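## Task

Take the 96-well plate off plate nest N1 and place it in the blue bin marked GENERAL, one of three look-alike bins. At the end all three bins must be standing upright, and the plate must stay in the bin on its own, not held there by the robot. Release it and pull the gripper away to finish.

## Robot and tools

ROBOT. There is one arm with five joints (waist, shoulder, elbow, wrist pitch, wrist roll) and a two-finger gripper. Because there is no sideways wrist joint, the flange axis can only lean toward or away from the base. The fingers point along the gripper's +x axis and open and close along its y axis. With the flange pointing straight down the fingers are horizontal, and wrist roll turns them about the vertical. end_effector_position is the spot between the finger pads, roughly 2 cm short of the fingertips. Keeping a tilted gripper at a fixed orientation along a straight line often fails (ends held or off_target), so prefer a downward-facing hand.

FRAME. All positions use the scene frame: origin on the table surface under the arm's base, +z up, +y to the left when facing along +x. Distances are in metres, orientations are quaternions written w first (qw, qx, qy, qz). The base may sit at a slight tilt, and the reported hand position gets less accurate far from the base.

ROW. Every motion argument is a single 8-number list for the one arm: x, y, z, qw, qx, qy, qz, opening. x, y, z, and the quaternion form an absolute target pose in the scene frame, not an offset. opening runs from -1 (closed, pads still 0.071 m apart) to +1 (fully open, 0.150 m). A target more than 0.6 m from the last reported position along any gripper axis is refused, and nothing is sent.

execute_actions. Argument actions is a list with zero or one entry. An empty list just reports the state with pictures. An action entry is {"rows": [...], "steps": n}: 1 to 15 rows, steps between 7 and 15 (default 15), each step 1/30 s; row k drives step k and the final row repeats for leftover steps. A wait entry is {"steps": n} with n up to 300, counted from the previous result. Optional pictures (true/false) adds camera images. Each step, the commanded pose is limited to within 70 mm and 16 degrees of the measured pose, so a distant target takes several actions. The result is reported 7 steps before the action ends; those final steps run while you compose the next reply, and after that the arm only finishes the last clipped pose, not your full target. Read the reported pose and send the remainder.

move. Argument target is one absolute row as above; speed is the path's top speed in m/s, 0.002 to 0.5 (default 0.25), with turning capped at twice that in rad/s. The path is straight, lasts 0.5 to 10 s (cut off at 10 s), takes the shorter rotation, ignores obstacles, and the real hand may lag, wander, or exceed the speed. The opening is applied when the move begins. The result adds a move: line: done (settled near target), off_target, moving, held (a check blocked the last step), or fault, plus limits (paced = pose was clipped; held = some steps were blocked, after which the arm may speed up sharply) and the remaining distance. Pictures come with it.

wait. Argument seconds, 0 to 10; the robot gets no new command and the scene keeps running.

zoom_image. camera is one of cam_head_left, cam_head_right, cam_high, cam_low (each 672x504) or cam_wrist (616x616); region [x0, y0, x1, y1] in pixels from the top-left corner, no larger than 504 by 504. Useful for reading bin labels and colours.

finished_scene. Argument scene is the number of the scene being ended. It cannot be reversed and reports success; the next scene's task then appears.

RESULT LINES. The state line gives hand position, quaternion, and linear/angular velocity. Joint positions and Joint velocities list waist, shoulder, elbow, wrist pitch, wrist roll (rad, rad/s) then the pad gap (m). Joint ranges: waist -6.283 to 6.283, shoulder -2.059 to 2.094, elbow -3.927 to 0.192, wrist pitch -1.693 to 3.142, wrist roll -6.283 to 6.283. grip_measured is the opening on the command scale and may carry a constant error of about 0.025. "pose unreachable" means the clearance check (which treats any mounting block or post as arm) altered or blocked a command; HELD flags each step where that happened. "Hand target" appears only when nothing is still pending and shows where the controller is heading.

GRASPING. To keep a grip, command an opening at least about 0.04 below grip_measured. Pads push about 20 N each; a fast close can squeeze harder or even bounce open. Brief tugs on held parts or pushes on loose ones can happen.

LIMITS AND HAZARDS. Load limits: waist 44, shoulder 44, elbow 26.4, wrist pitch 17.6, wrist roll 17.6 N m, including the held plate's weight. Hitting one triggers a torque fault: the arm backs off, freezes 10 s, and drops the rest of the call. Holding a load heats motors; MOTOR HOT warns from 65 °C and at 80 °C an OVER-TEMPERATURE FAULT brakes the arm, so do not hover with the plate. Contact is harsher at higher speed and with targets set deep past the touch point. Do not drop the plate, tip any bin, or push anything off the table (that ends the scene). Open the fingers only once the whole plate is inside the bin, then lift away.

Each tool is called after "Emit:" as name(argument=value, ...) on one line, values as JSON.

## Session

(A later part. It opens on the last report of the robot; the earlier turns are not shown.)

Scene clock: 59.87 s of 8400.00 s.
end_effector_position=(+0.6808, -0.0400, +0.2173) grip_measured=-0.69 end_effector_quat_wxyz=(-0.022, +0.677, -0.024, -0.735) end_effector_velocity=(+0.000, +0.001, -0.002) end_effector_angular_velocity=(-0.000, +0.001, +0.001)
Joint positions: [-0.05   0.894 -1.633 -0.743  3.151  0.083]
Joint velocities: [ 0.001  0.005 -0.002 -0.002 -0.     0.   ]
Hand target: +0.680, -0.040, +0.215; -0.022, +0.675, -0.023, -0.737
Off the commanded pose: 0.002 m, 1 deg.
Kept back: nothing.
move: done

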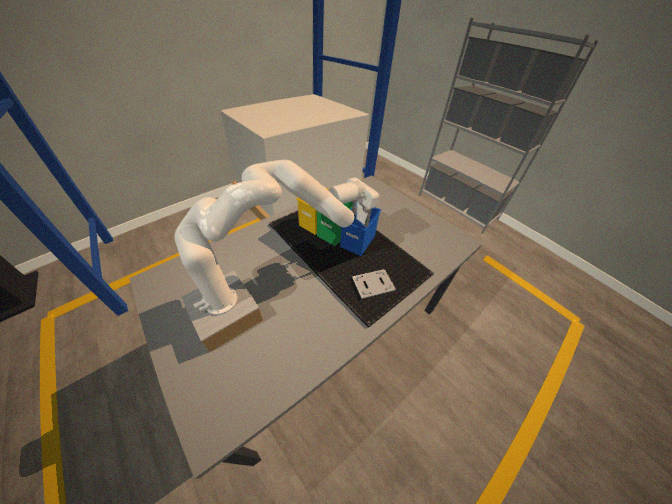

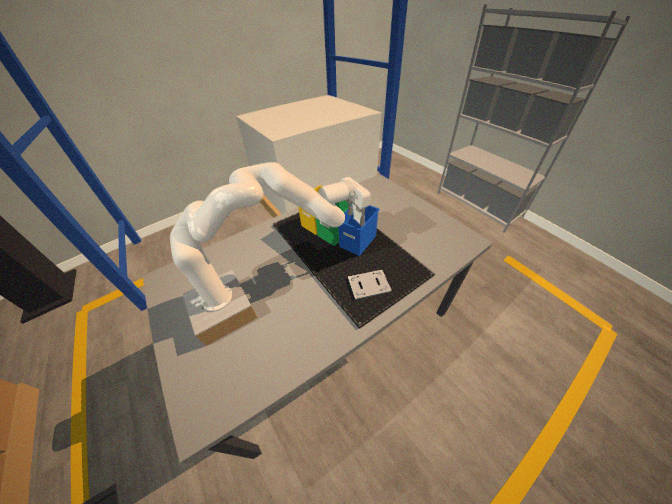

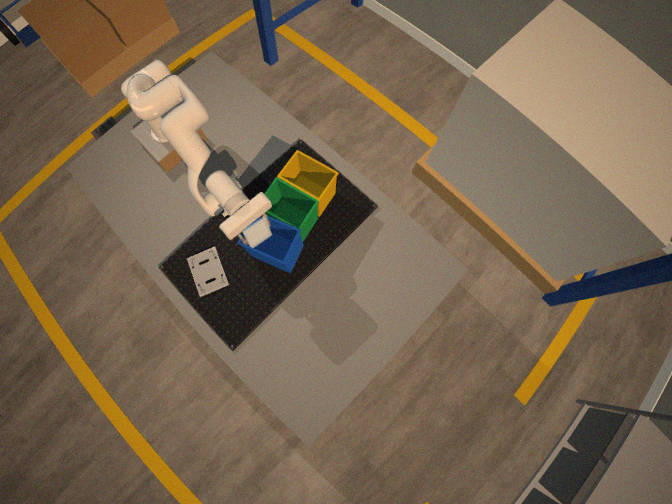

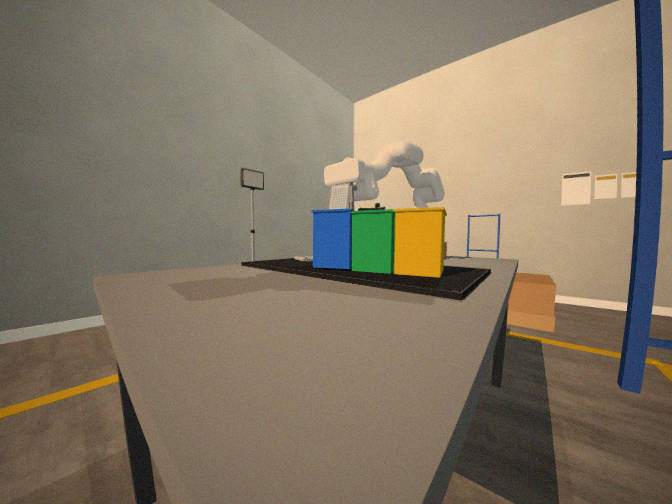

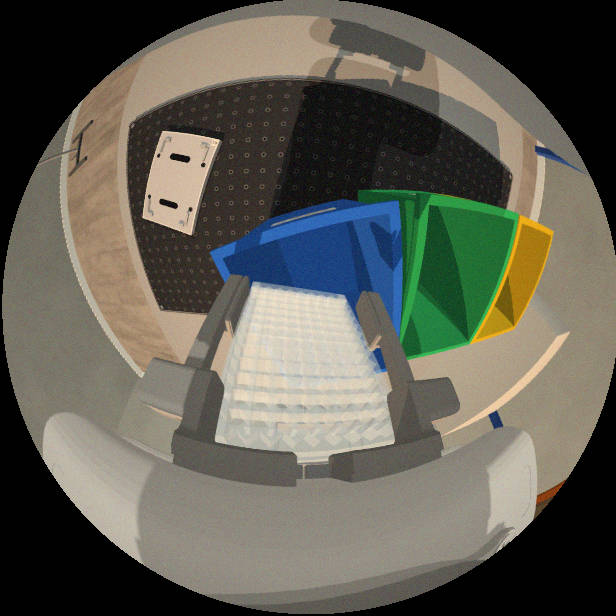

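Emit:
move(target=[0.68,-0.040,0.217,0.02,-0.675,0.02,0.737,-0.5])

Emit:
zoom_image(camera="cam_high", region=[180,130,360,300])

Scene clock: 60.83 s of 8400.00 s.
end_effector_position=(+0.6797, -0.0399, +0.2161) grip_measured=-0.50 end_effector_quat_wxyz=(-0.022, +0.674, -0.023, -0.738) end_effector_velocity=(+0.000, -0.001, +0.001) end_effector_angular_velocity=(-0.000, -0.001, -0.001)
Joint positions: [-0.05   0.893 -1.629 -0.739  3.151  0.091]
Joint velocities: [-0.001 -0.001 -0.001  0.    -0.     0.   ]
Hand target: +0.680, -0.040, +0.217; -0.022, +0.675, -0.023, -0.737
Off the commanded pose: 0.001 m, 0 deg.
Kept back: nothing.
move: done

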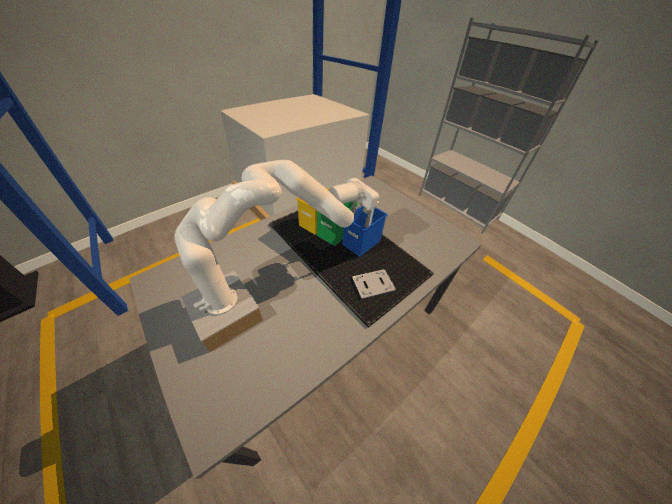

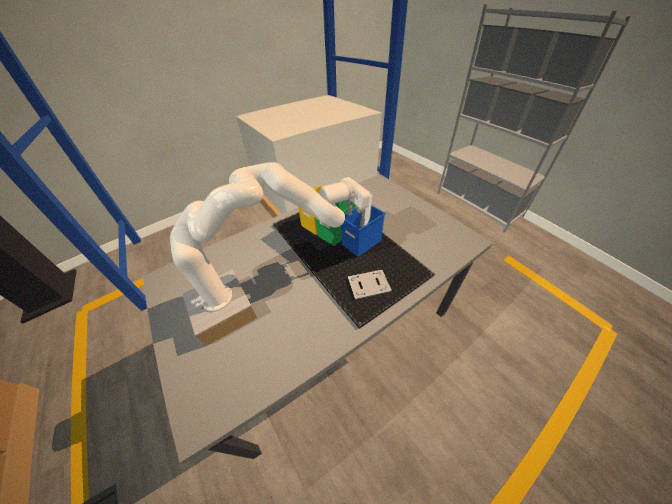

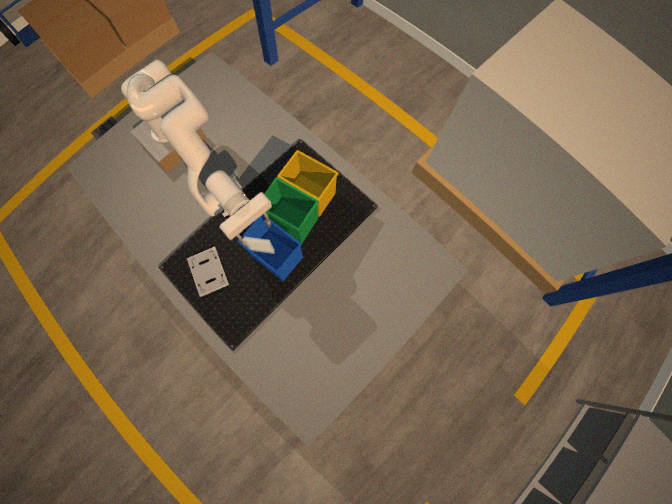

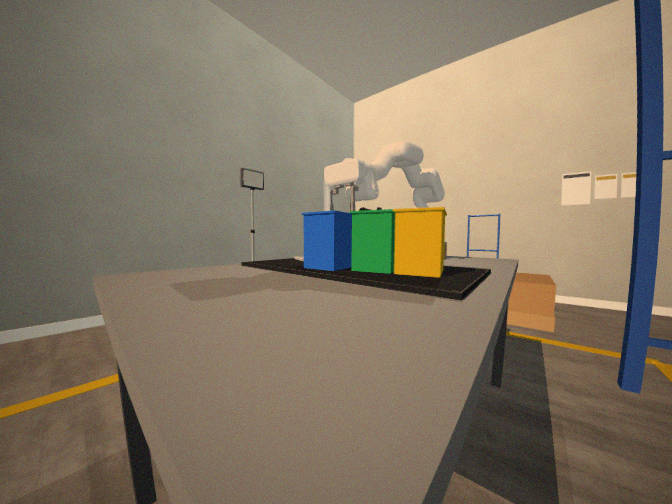

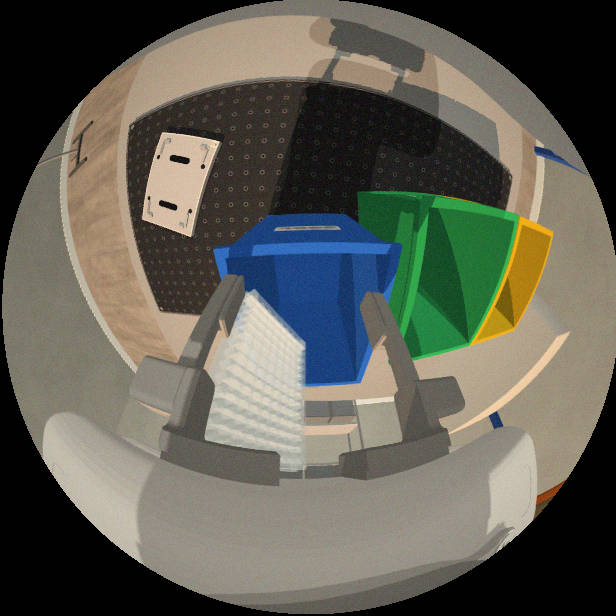

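Region (180, 130, 360, 300) of cam_high's 672x504 image, scaled by 2.800, with more detail than that image has.

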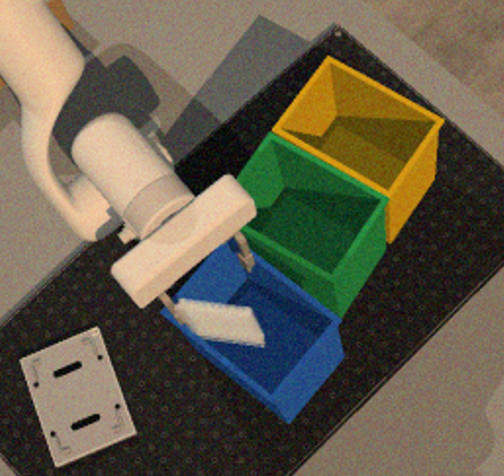

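In. Retract up.

Emit:
move(target=[0.66,-0.040,0.33,0.02,-0.675,0.02,0.737,-0.7], speed=0.06)

Emit:
zoom_image(camera="cam_high", region=[180,130,360,300])

Scene clock: 63.33 s of 8400.00 s.
end_effector_position=(+0.6600, -0.0398, +0.3296) grip_measured=-0.70 end_effector_quat_wxyz=(-0.023, +0.675, -0.025, -0.737) end_effector_velocity=(-0.001, -0.000, -0.001) end_effector_angular_velocity=(-0.001, +0.006, -0.000)
Joint positions: [-0.054  0.614 -1.511 -0.58   3.15   0.083]
Joint velocities: [-0.    -0.001  0.003  0.004 -0.001  0.   ]
Hand target: +0.660, -0.040, +0.330; -0.023, +0.675, -0.025, -0.737
Off the commanded pose: 0.000 m, 1 deg.
Kept back: nothing.
move: done

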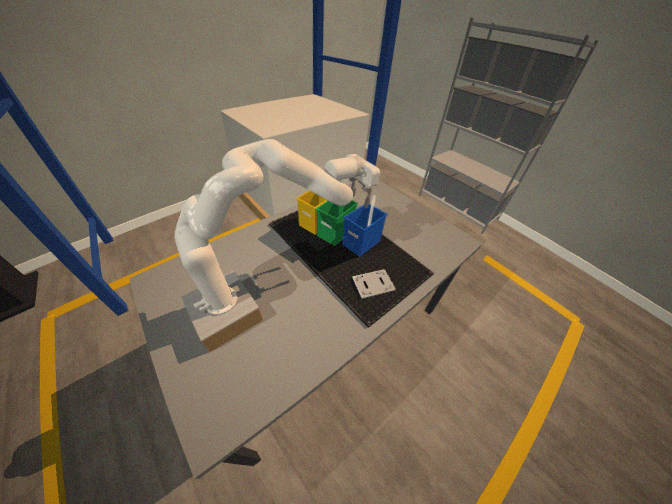

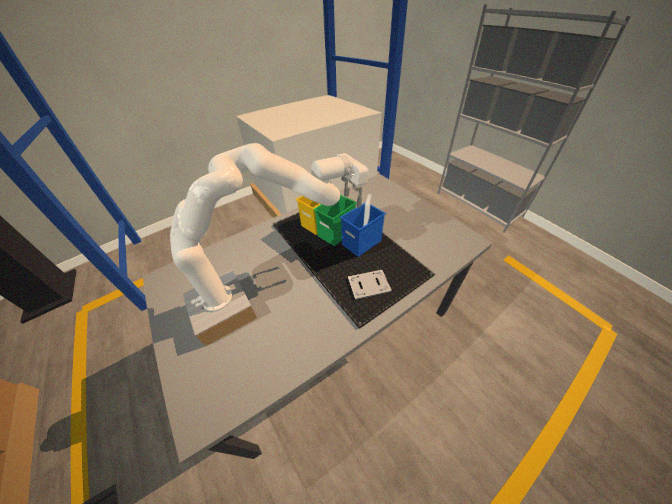

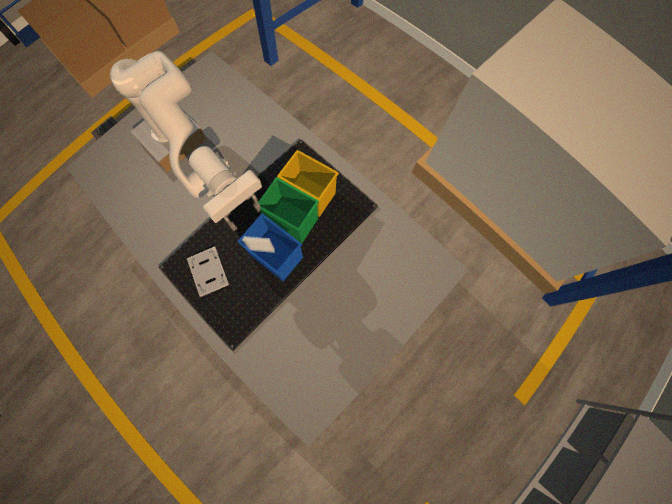

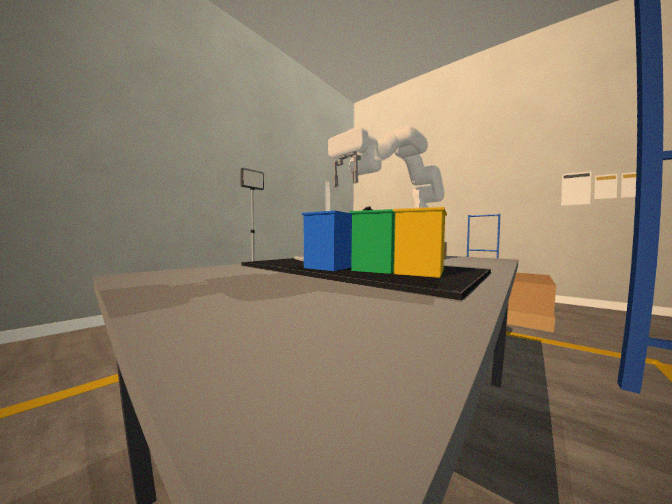

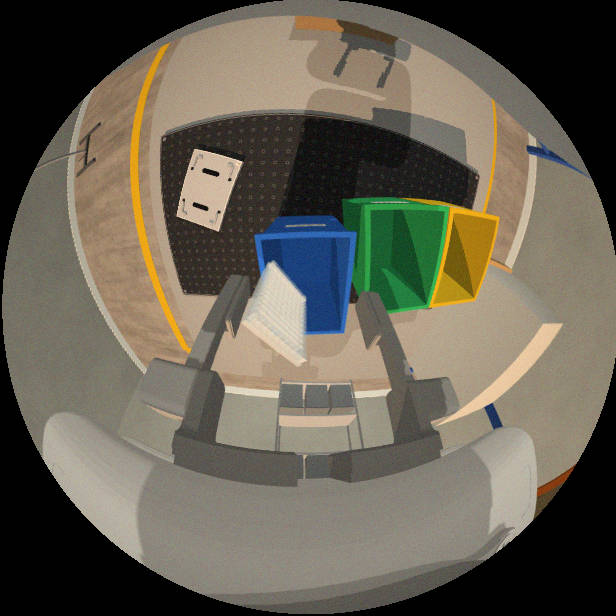

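Region (180, 130, 360, 300) of cam_high's 672x504 image, scaled by 2.800, with more detail than that image has.

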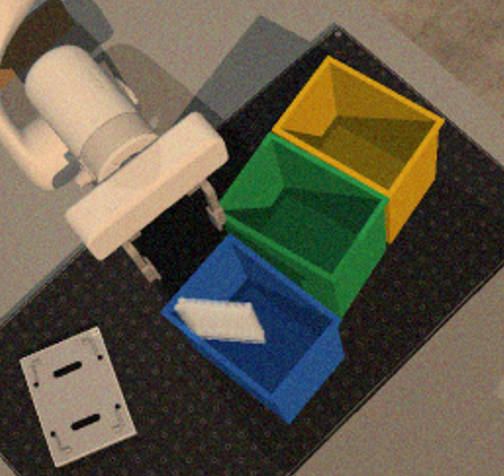

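Emit:
move(target=[0.76,0.04,0.34,-0.02,-0.675,-0.02,0.737,-0.9], speed=0.1)

Emit:
zoom_image(camera="cam_high", region=[180,130,360,300])

Scene clock: 65.90 s of 8400.00 s.
end_effector_position=(+0.7594, +0.0403, +0.3401) grip_measured=-0.90 end_effector_quat_wxyz=(+0.017, +0.676, +0.015, -0.737) end_effector_velocity=(+0.001, +0.001, -0.000) end_effector_angular_velocity=(-0.001, +0.006, +0.002)
Joint positions: [ 0.058  1.046 -2.288 -0.237  3.156  0.075]
Joint velocities: [ 0.002  0.014 -0.026  0.018 -0.001  0.   ]
Hand target: +0.760, +0.040, +0.340; +0.017, +0.675, +0.015, -0.737
Off the commanded pose: 0.001 m, 1 deg.
Kept back: nothing.
move: done

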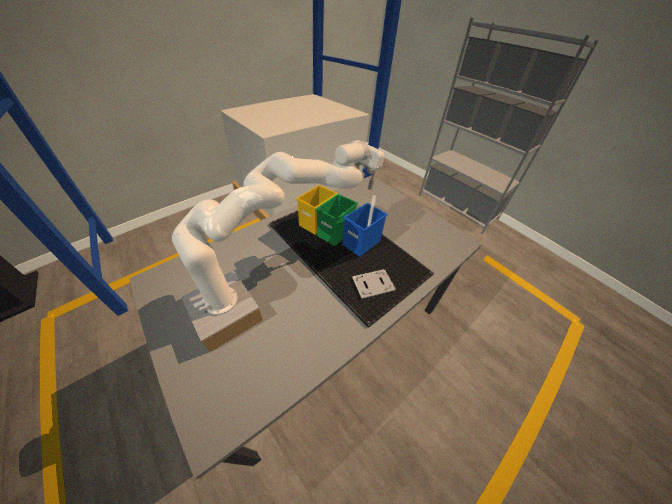

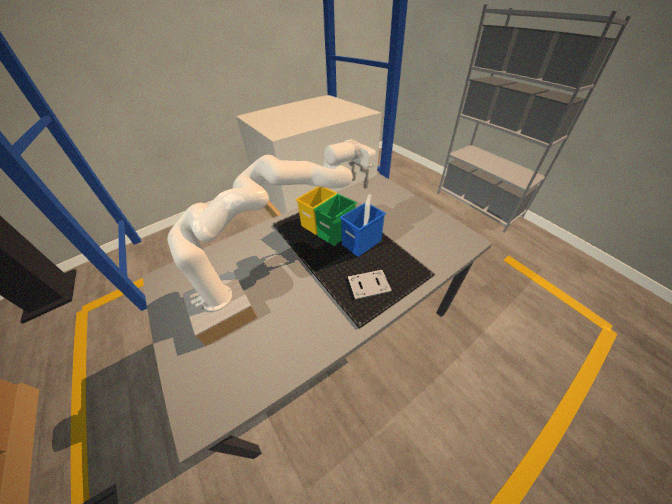

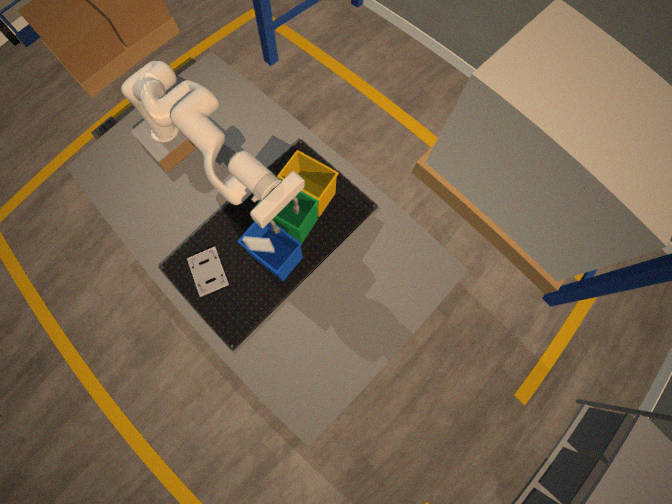

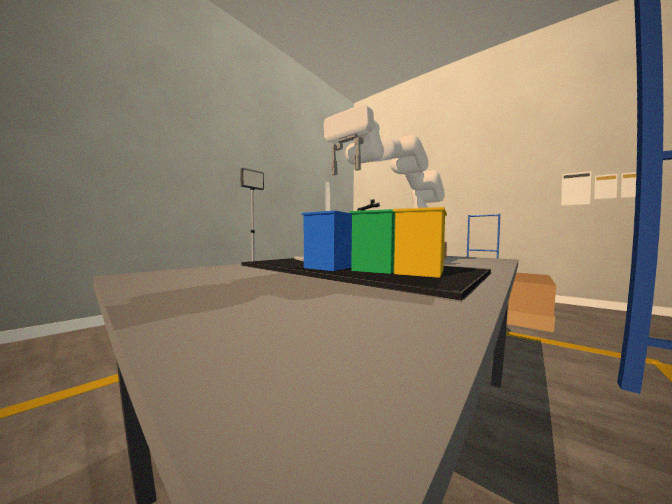

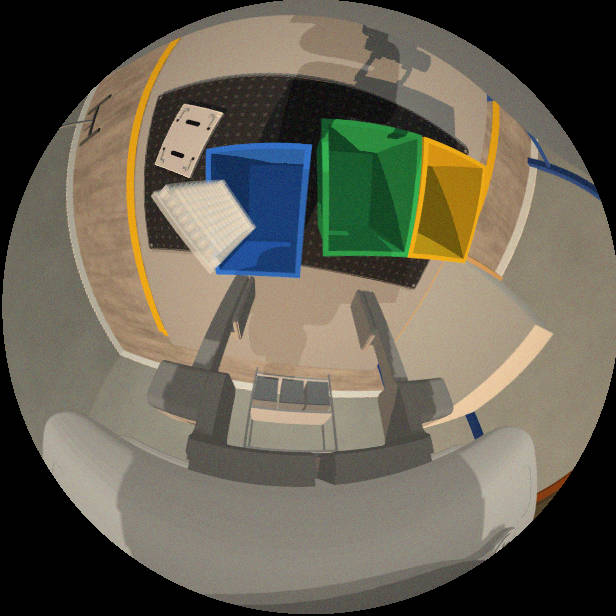

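Region (180, 130, 360, 300) of cam_high's 672x504 image, scaled by 2.800, with more detail than that image has.

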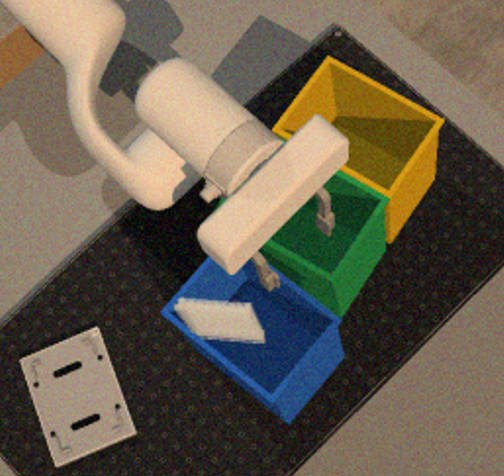

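Emit:
move(target=[0.785,-0.02,0.335,0.01,-0.675,0.01,0.737,-0.9], speed=0.08)

Emit:
move(target=[0.785,-0.02,0.275,0.01,-0.675,0.01,0.737,-0.9], speed=0.05)

Emit:
zoom_image(camera="cam_high", region=[180,130,360,300])

Scene clock: 67.73 s of 8400.00 s.
end_effector_position=(+0.7826, -0.0197, +0.3350) grip_measured=-0.90 end_effector_quat_wxyz=(-0.011, +0.702, -0.012, -0.712) end_effector_velocity=(+0.001, -0.001, -0.002) end_effector_angular_velocity=(-0.001, -0.008, -0.001)
Joint positions: [-0.019  1.3   -2.701 -0.15   3.154  0.075]
Joint velocities: [-0.001  0.005 -0.    -0.013 -0.     0.   ]
Hand target: +0.783, -0.020, +0.335; -0.011, +0.702, -0.012, -0.712
Off the commanded pose: 0.002 m, 4 deg.
elbow stopped short: the move would have taken joint 3 (elbow) straighter than the controller allows; a more bent joint 3 avoids this.
Kept back: nothing.
move: off_target

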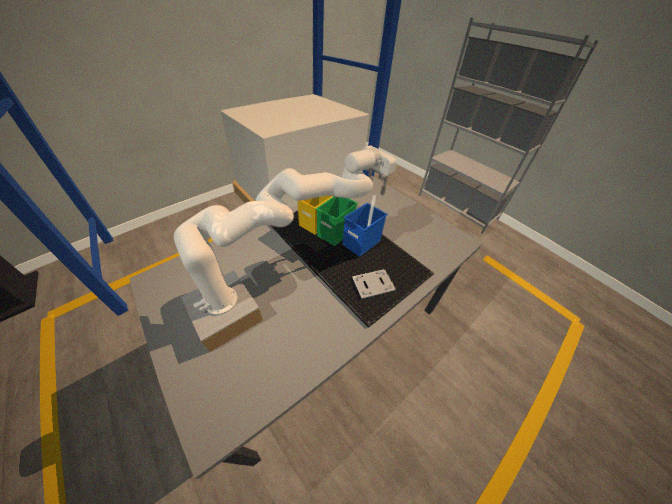

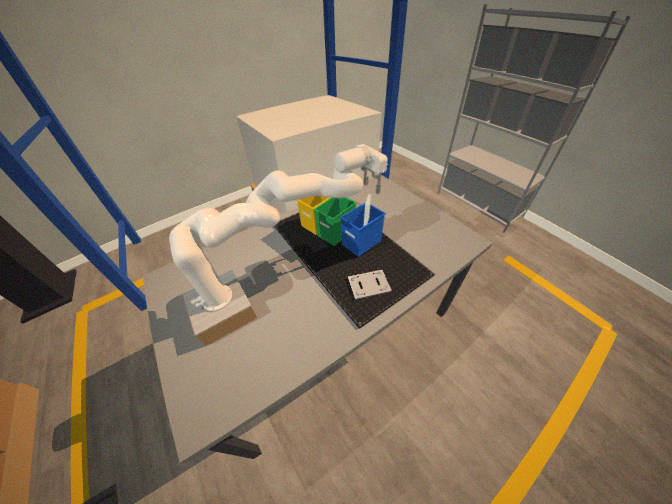

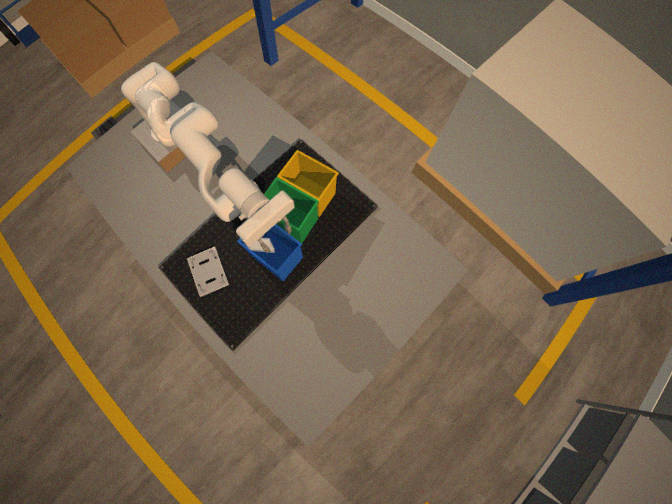

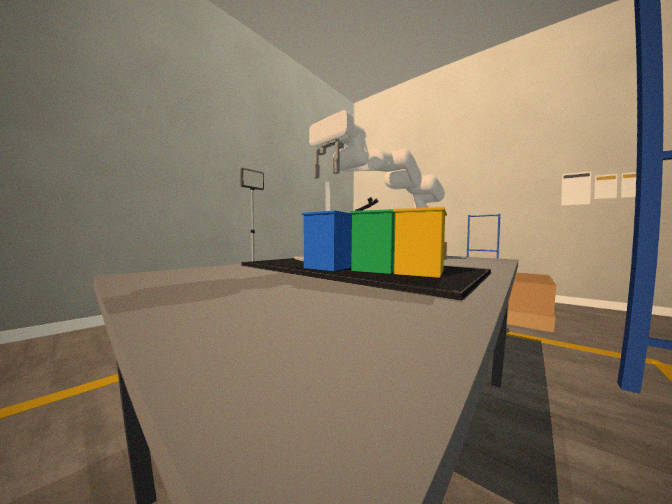

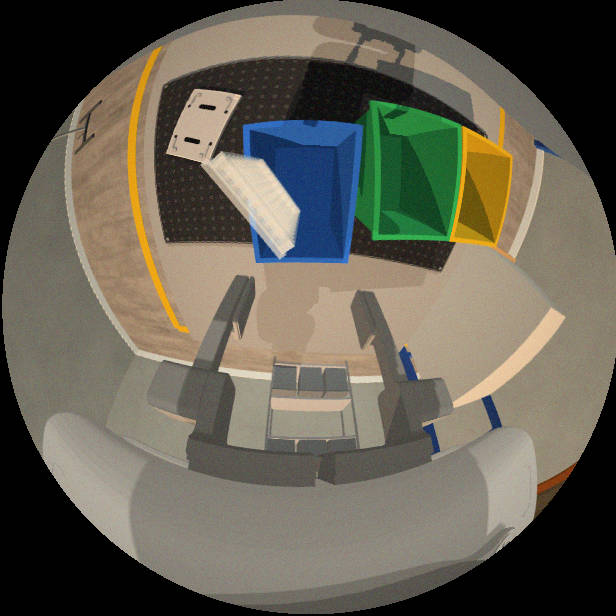

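Scene clock: 69.27 s of 8400.00 s.
end_effector_position=(+0.7826, -0.0199, +0.2754) grip_measured=-0.90 end_effector_quat_wxyz=(-0.011, +0.694, -0.012, -0.720) end_effector_velocity=(+0.002, +0.000, +0.003) end_effector_angular_velocity=(-0.000, -0.028, +0.001)
Joint positions: [-0.018  1.389 -2.701 -0.217  3.154  0.075]
Joint velocities: [ 0.     0.003 -0.002 -0.028  0.     0.   ]
Hand target: +0.783, -0.020, +0.275; -0.011, +0.695, -0.012, -0.719
Off the commanded pose: 0.002 m, 3 deg.
elbow stopped short: the move would have taken joint 3 (elbow) straighter than the controller allows; a more bent joint 3 avoids this.
Kept back: nothing.
move: off_target

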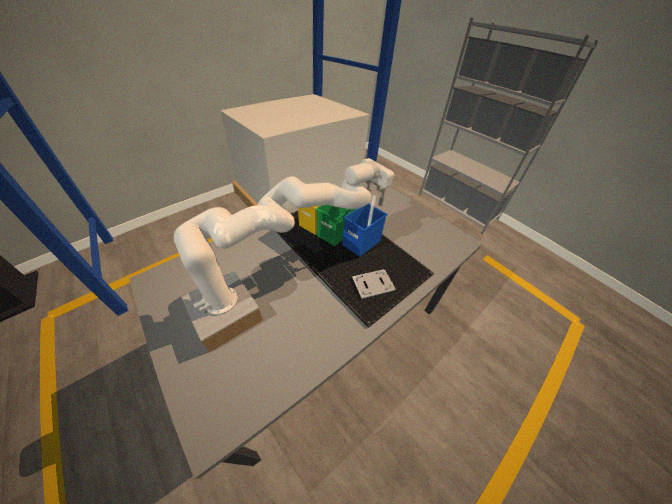

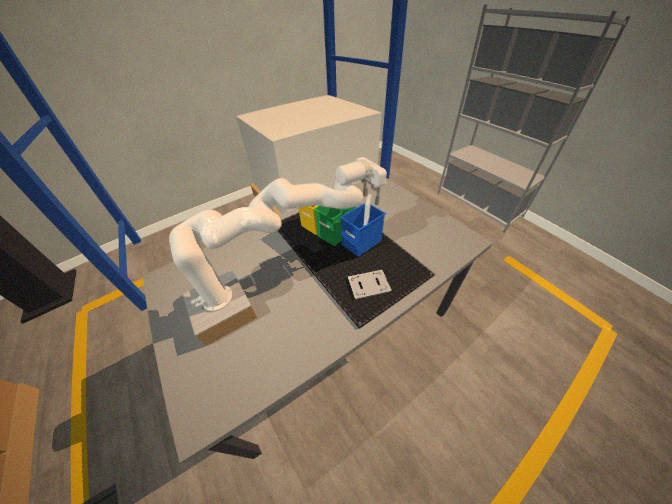

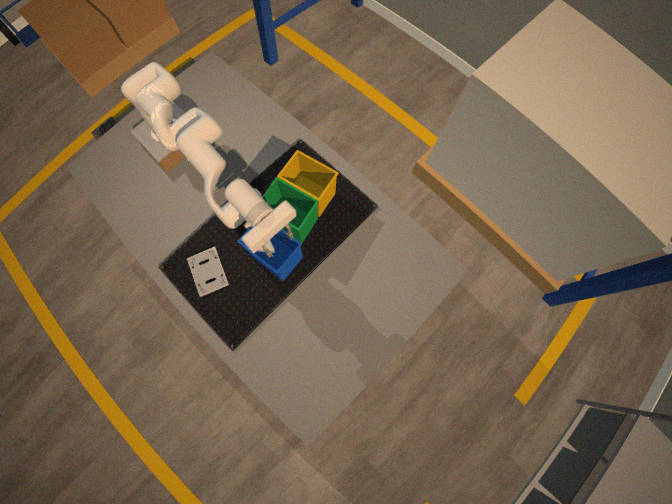

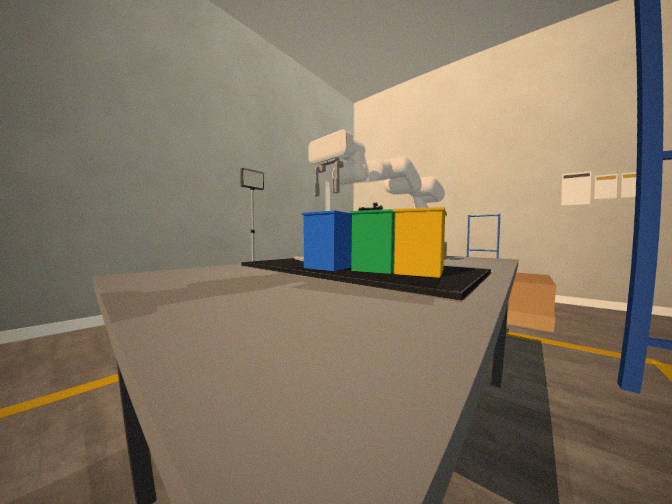

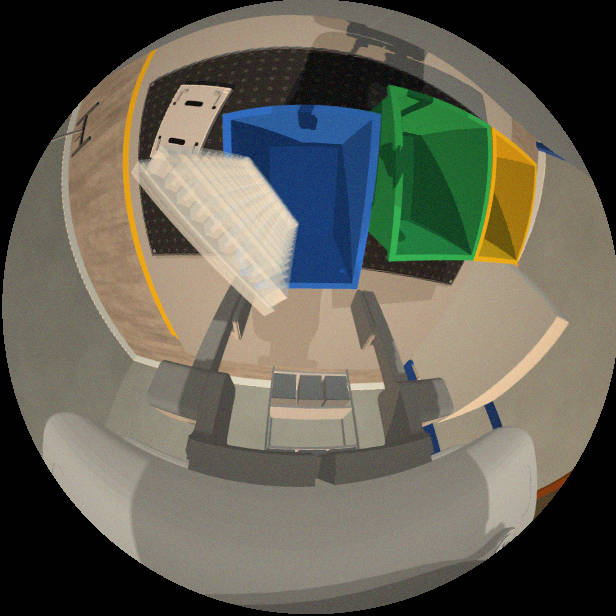

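Region (180, 130, 360, 300) of cam_high's 672x504 image, scaled by 2.800, with more detail than that image has.

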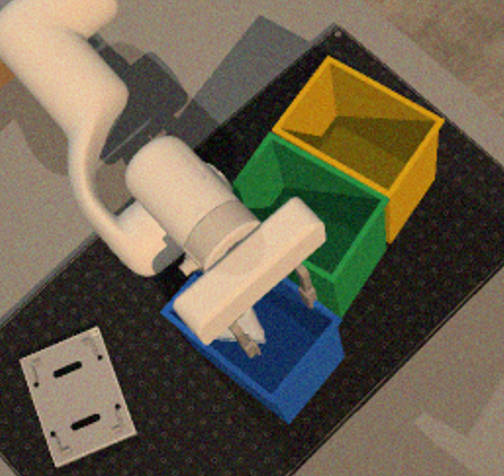

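Emit:
move(target=[0.78,-0.065,0.27,0.03,-0.69,0.03,0.72,-0.9], speed=0.04)

Emit:
move(target=[0.735,-0.005,0.27,0.0,-0.69,0.0,0.72,-0.9], speed=0.03)

Emit:
zoom_image(camera="cam_head_right", region=[280,130,440,280])

Scene clock: 74.13 s of 8400.00 s.
end_effector_position=(+0.7795, -0.0647, +0.2700) grip_measured=-0.90 end_effector_quat_wxyz=(-0.031, +0.692, -0.032, -0.720) end_effector_velocity=(+0.000, -0.001, +0.000) end_effector_angular_velocity=(-0.000, -0.002, -0.001)
Joint positions: [-0.075  1.397 -2.701 -0.221  3.153  0.075]
Joint velocities: [-0.001  0.    -0.    -0.002 -0.     0.   ]
Hand target: +0.780, -0.065, +0.270; -0.031, +0.692, -0.032, -0.720
Off the commanded pose: 0.001 m, 0 deg.
elbow stopped short: the move would have taken joint 3 (elbow) straighter than the controller allows; a more bent joint 3 avoids this.
Kept back: nothing.
After step 90, 0.40 s passed at rest.
move: done

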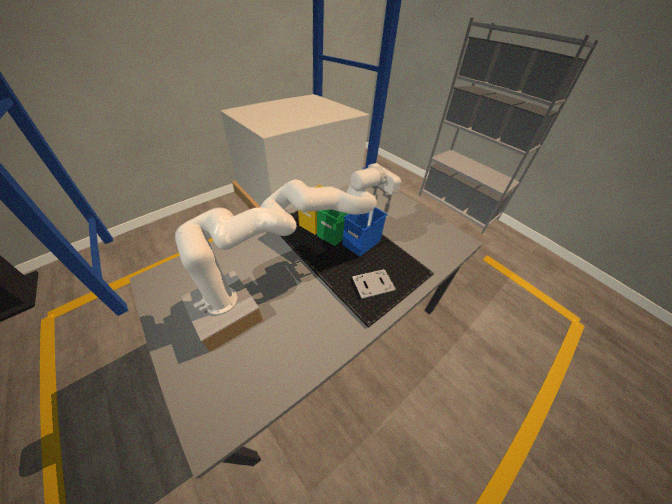

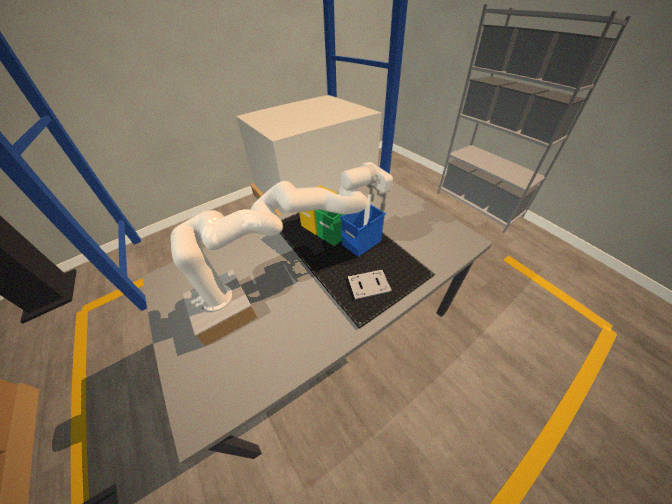

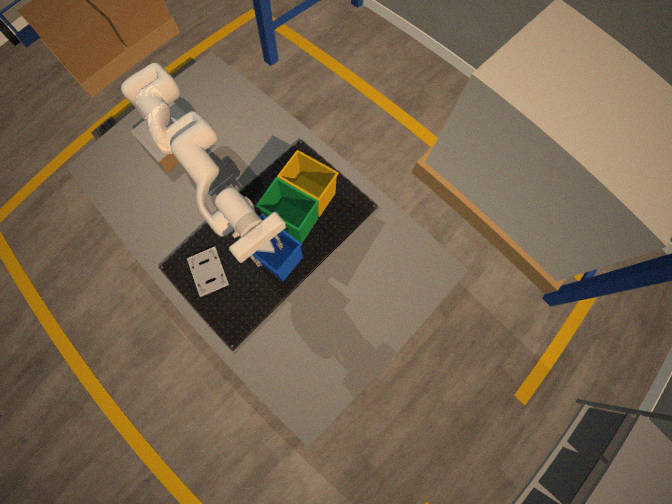

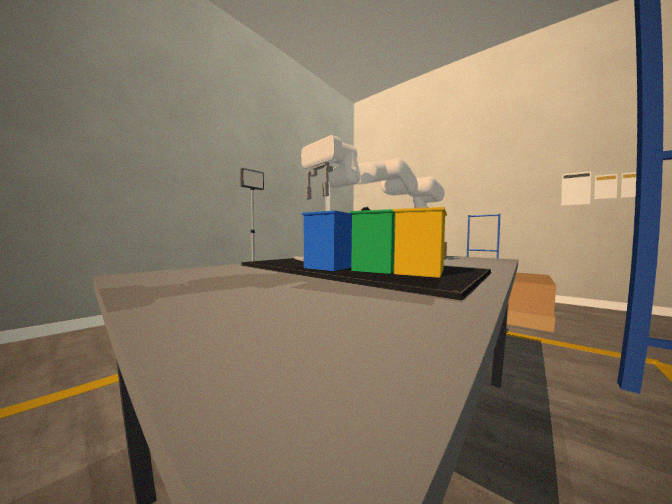

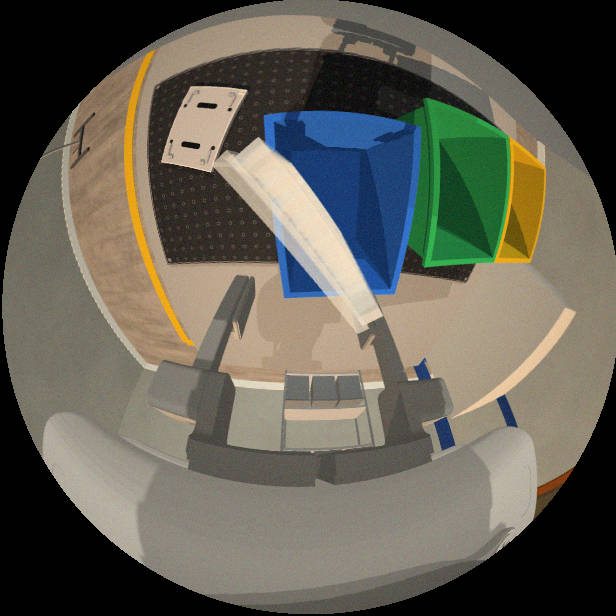

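Scene clock: 76.93 s of 8400.00 s.
end_effector_position=(+0.7353, -0.0050, +0.2700) grip_measured=-0.90 end_effector_quat_wxyz=(-0.004, +0.692, -0.006, -0.722) end_effector_velocity=(-0.001, +0.001, -0.000) end_effector_angular_velocity=(+0.001, -0.000, +0.001)
Joint positions: [ 0.     0.988 -1.958 -0.553  3.153  0.075]
Joint velocities: [ 0.001 -0.003  0.007 -0.003  0.001  0.   ]
Hand target: +0.735, -0.005, +0.270; -0.004, +0.692, -0.006, -0.722
Off the commanded pose: 0.000 m, 1 deg.
Kept back: nothing.
move: done

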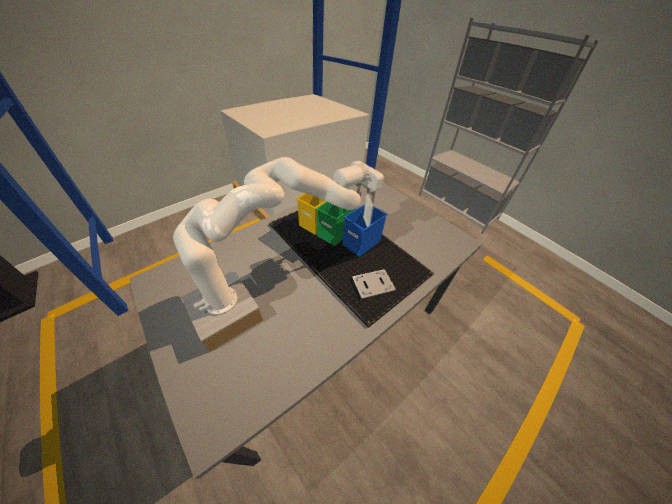

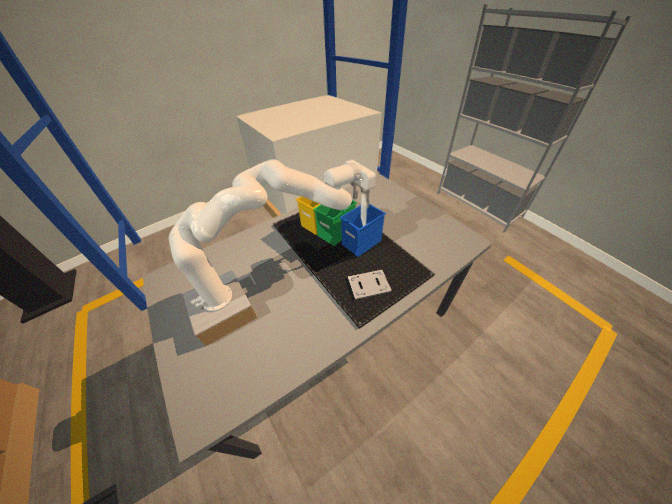

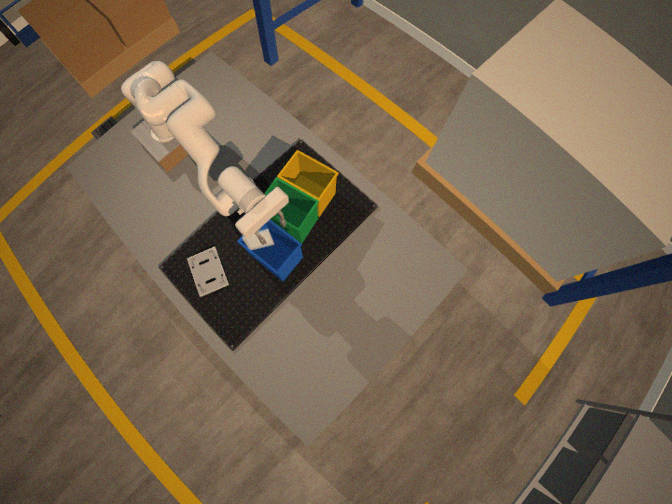

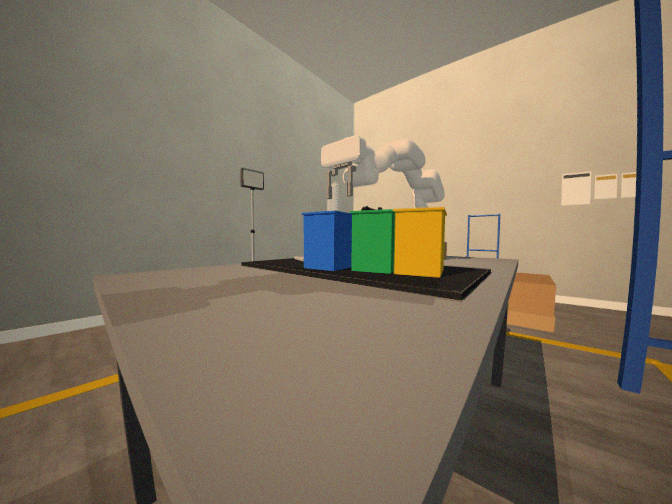

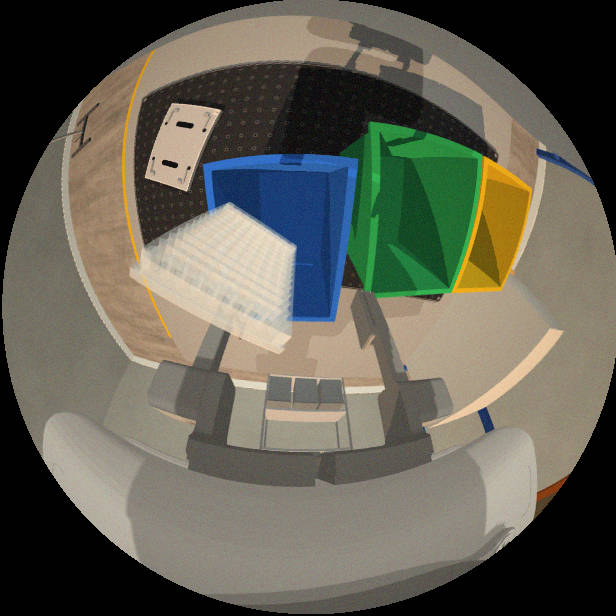

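Region (280, 130, 440, 280) of cam_head_right's 672x504 image, scaled by 3.150, with more detail than that image has; it fills the top 472 rows of this view, and the rest is white.

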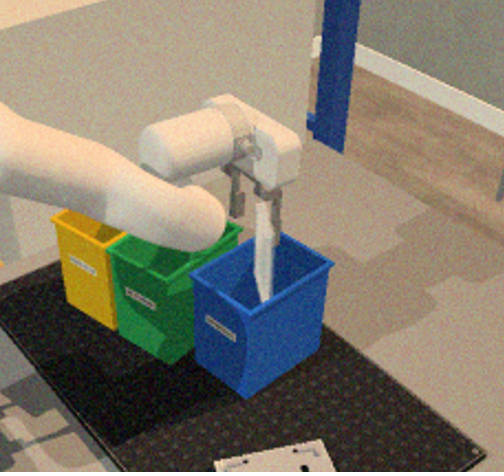

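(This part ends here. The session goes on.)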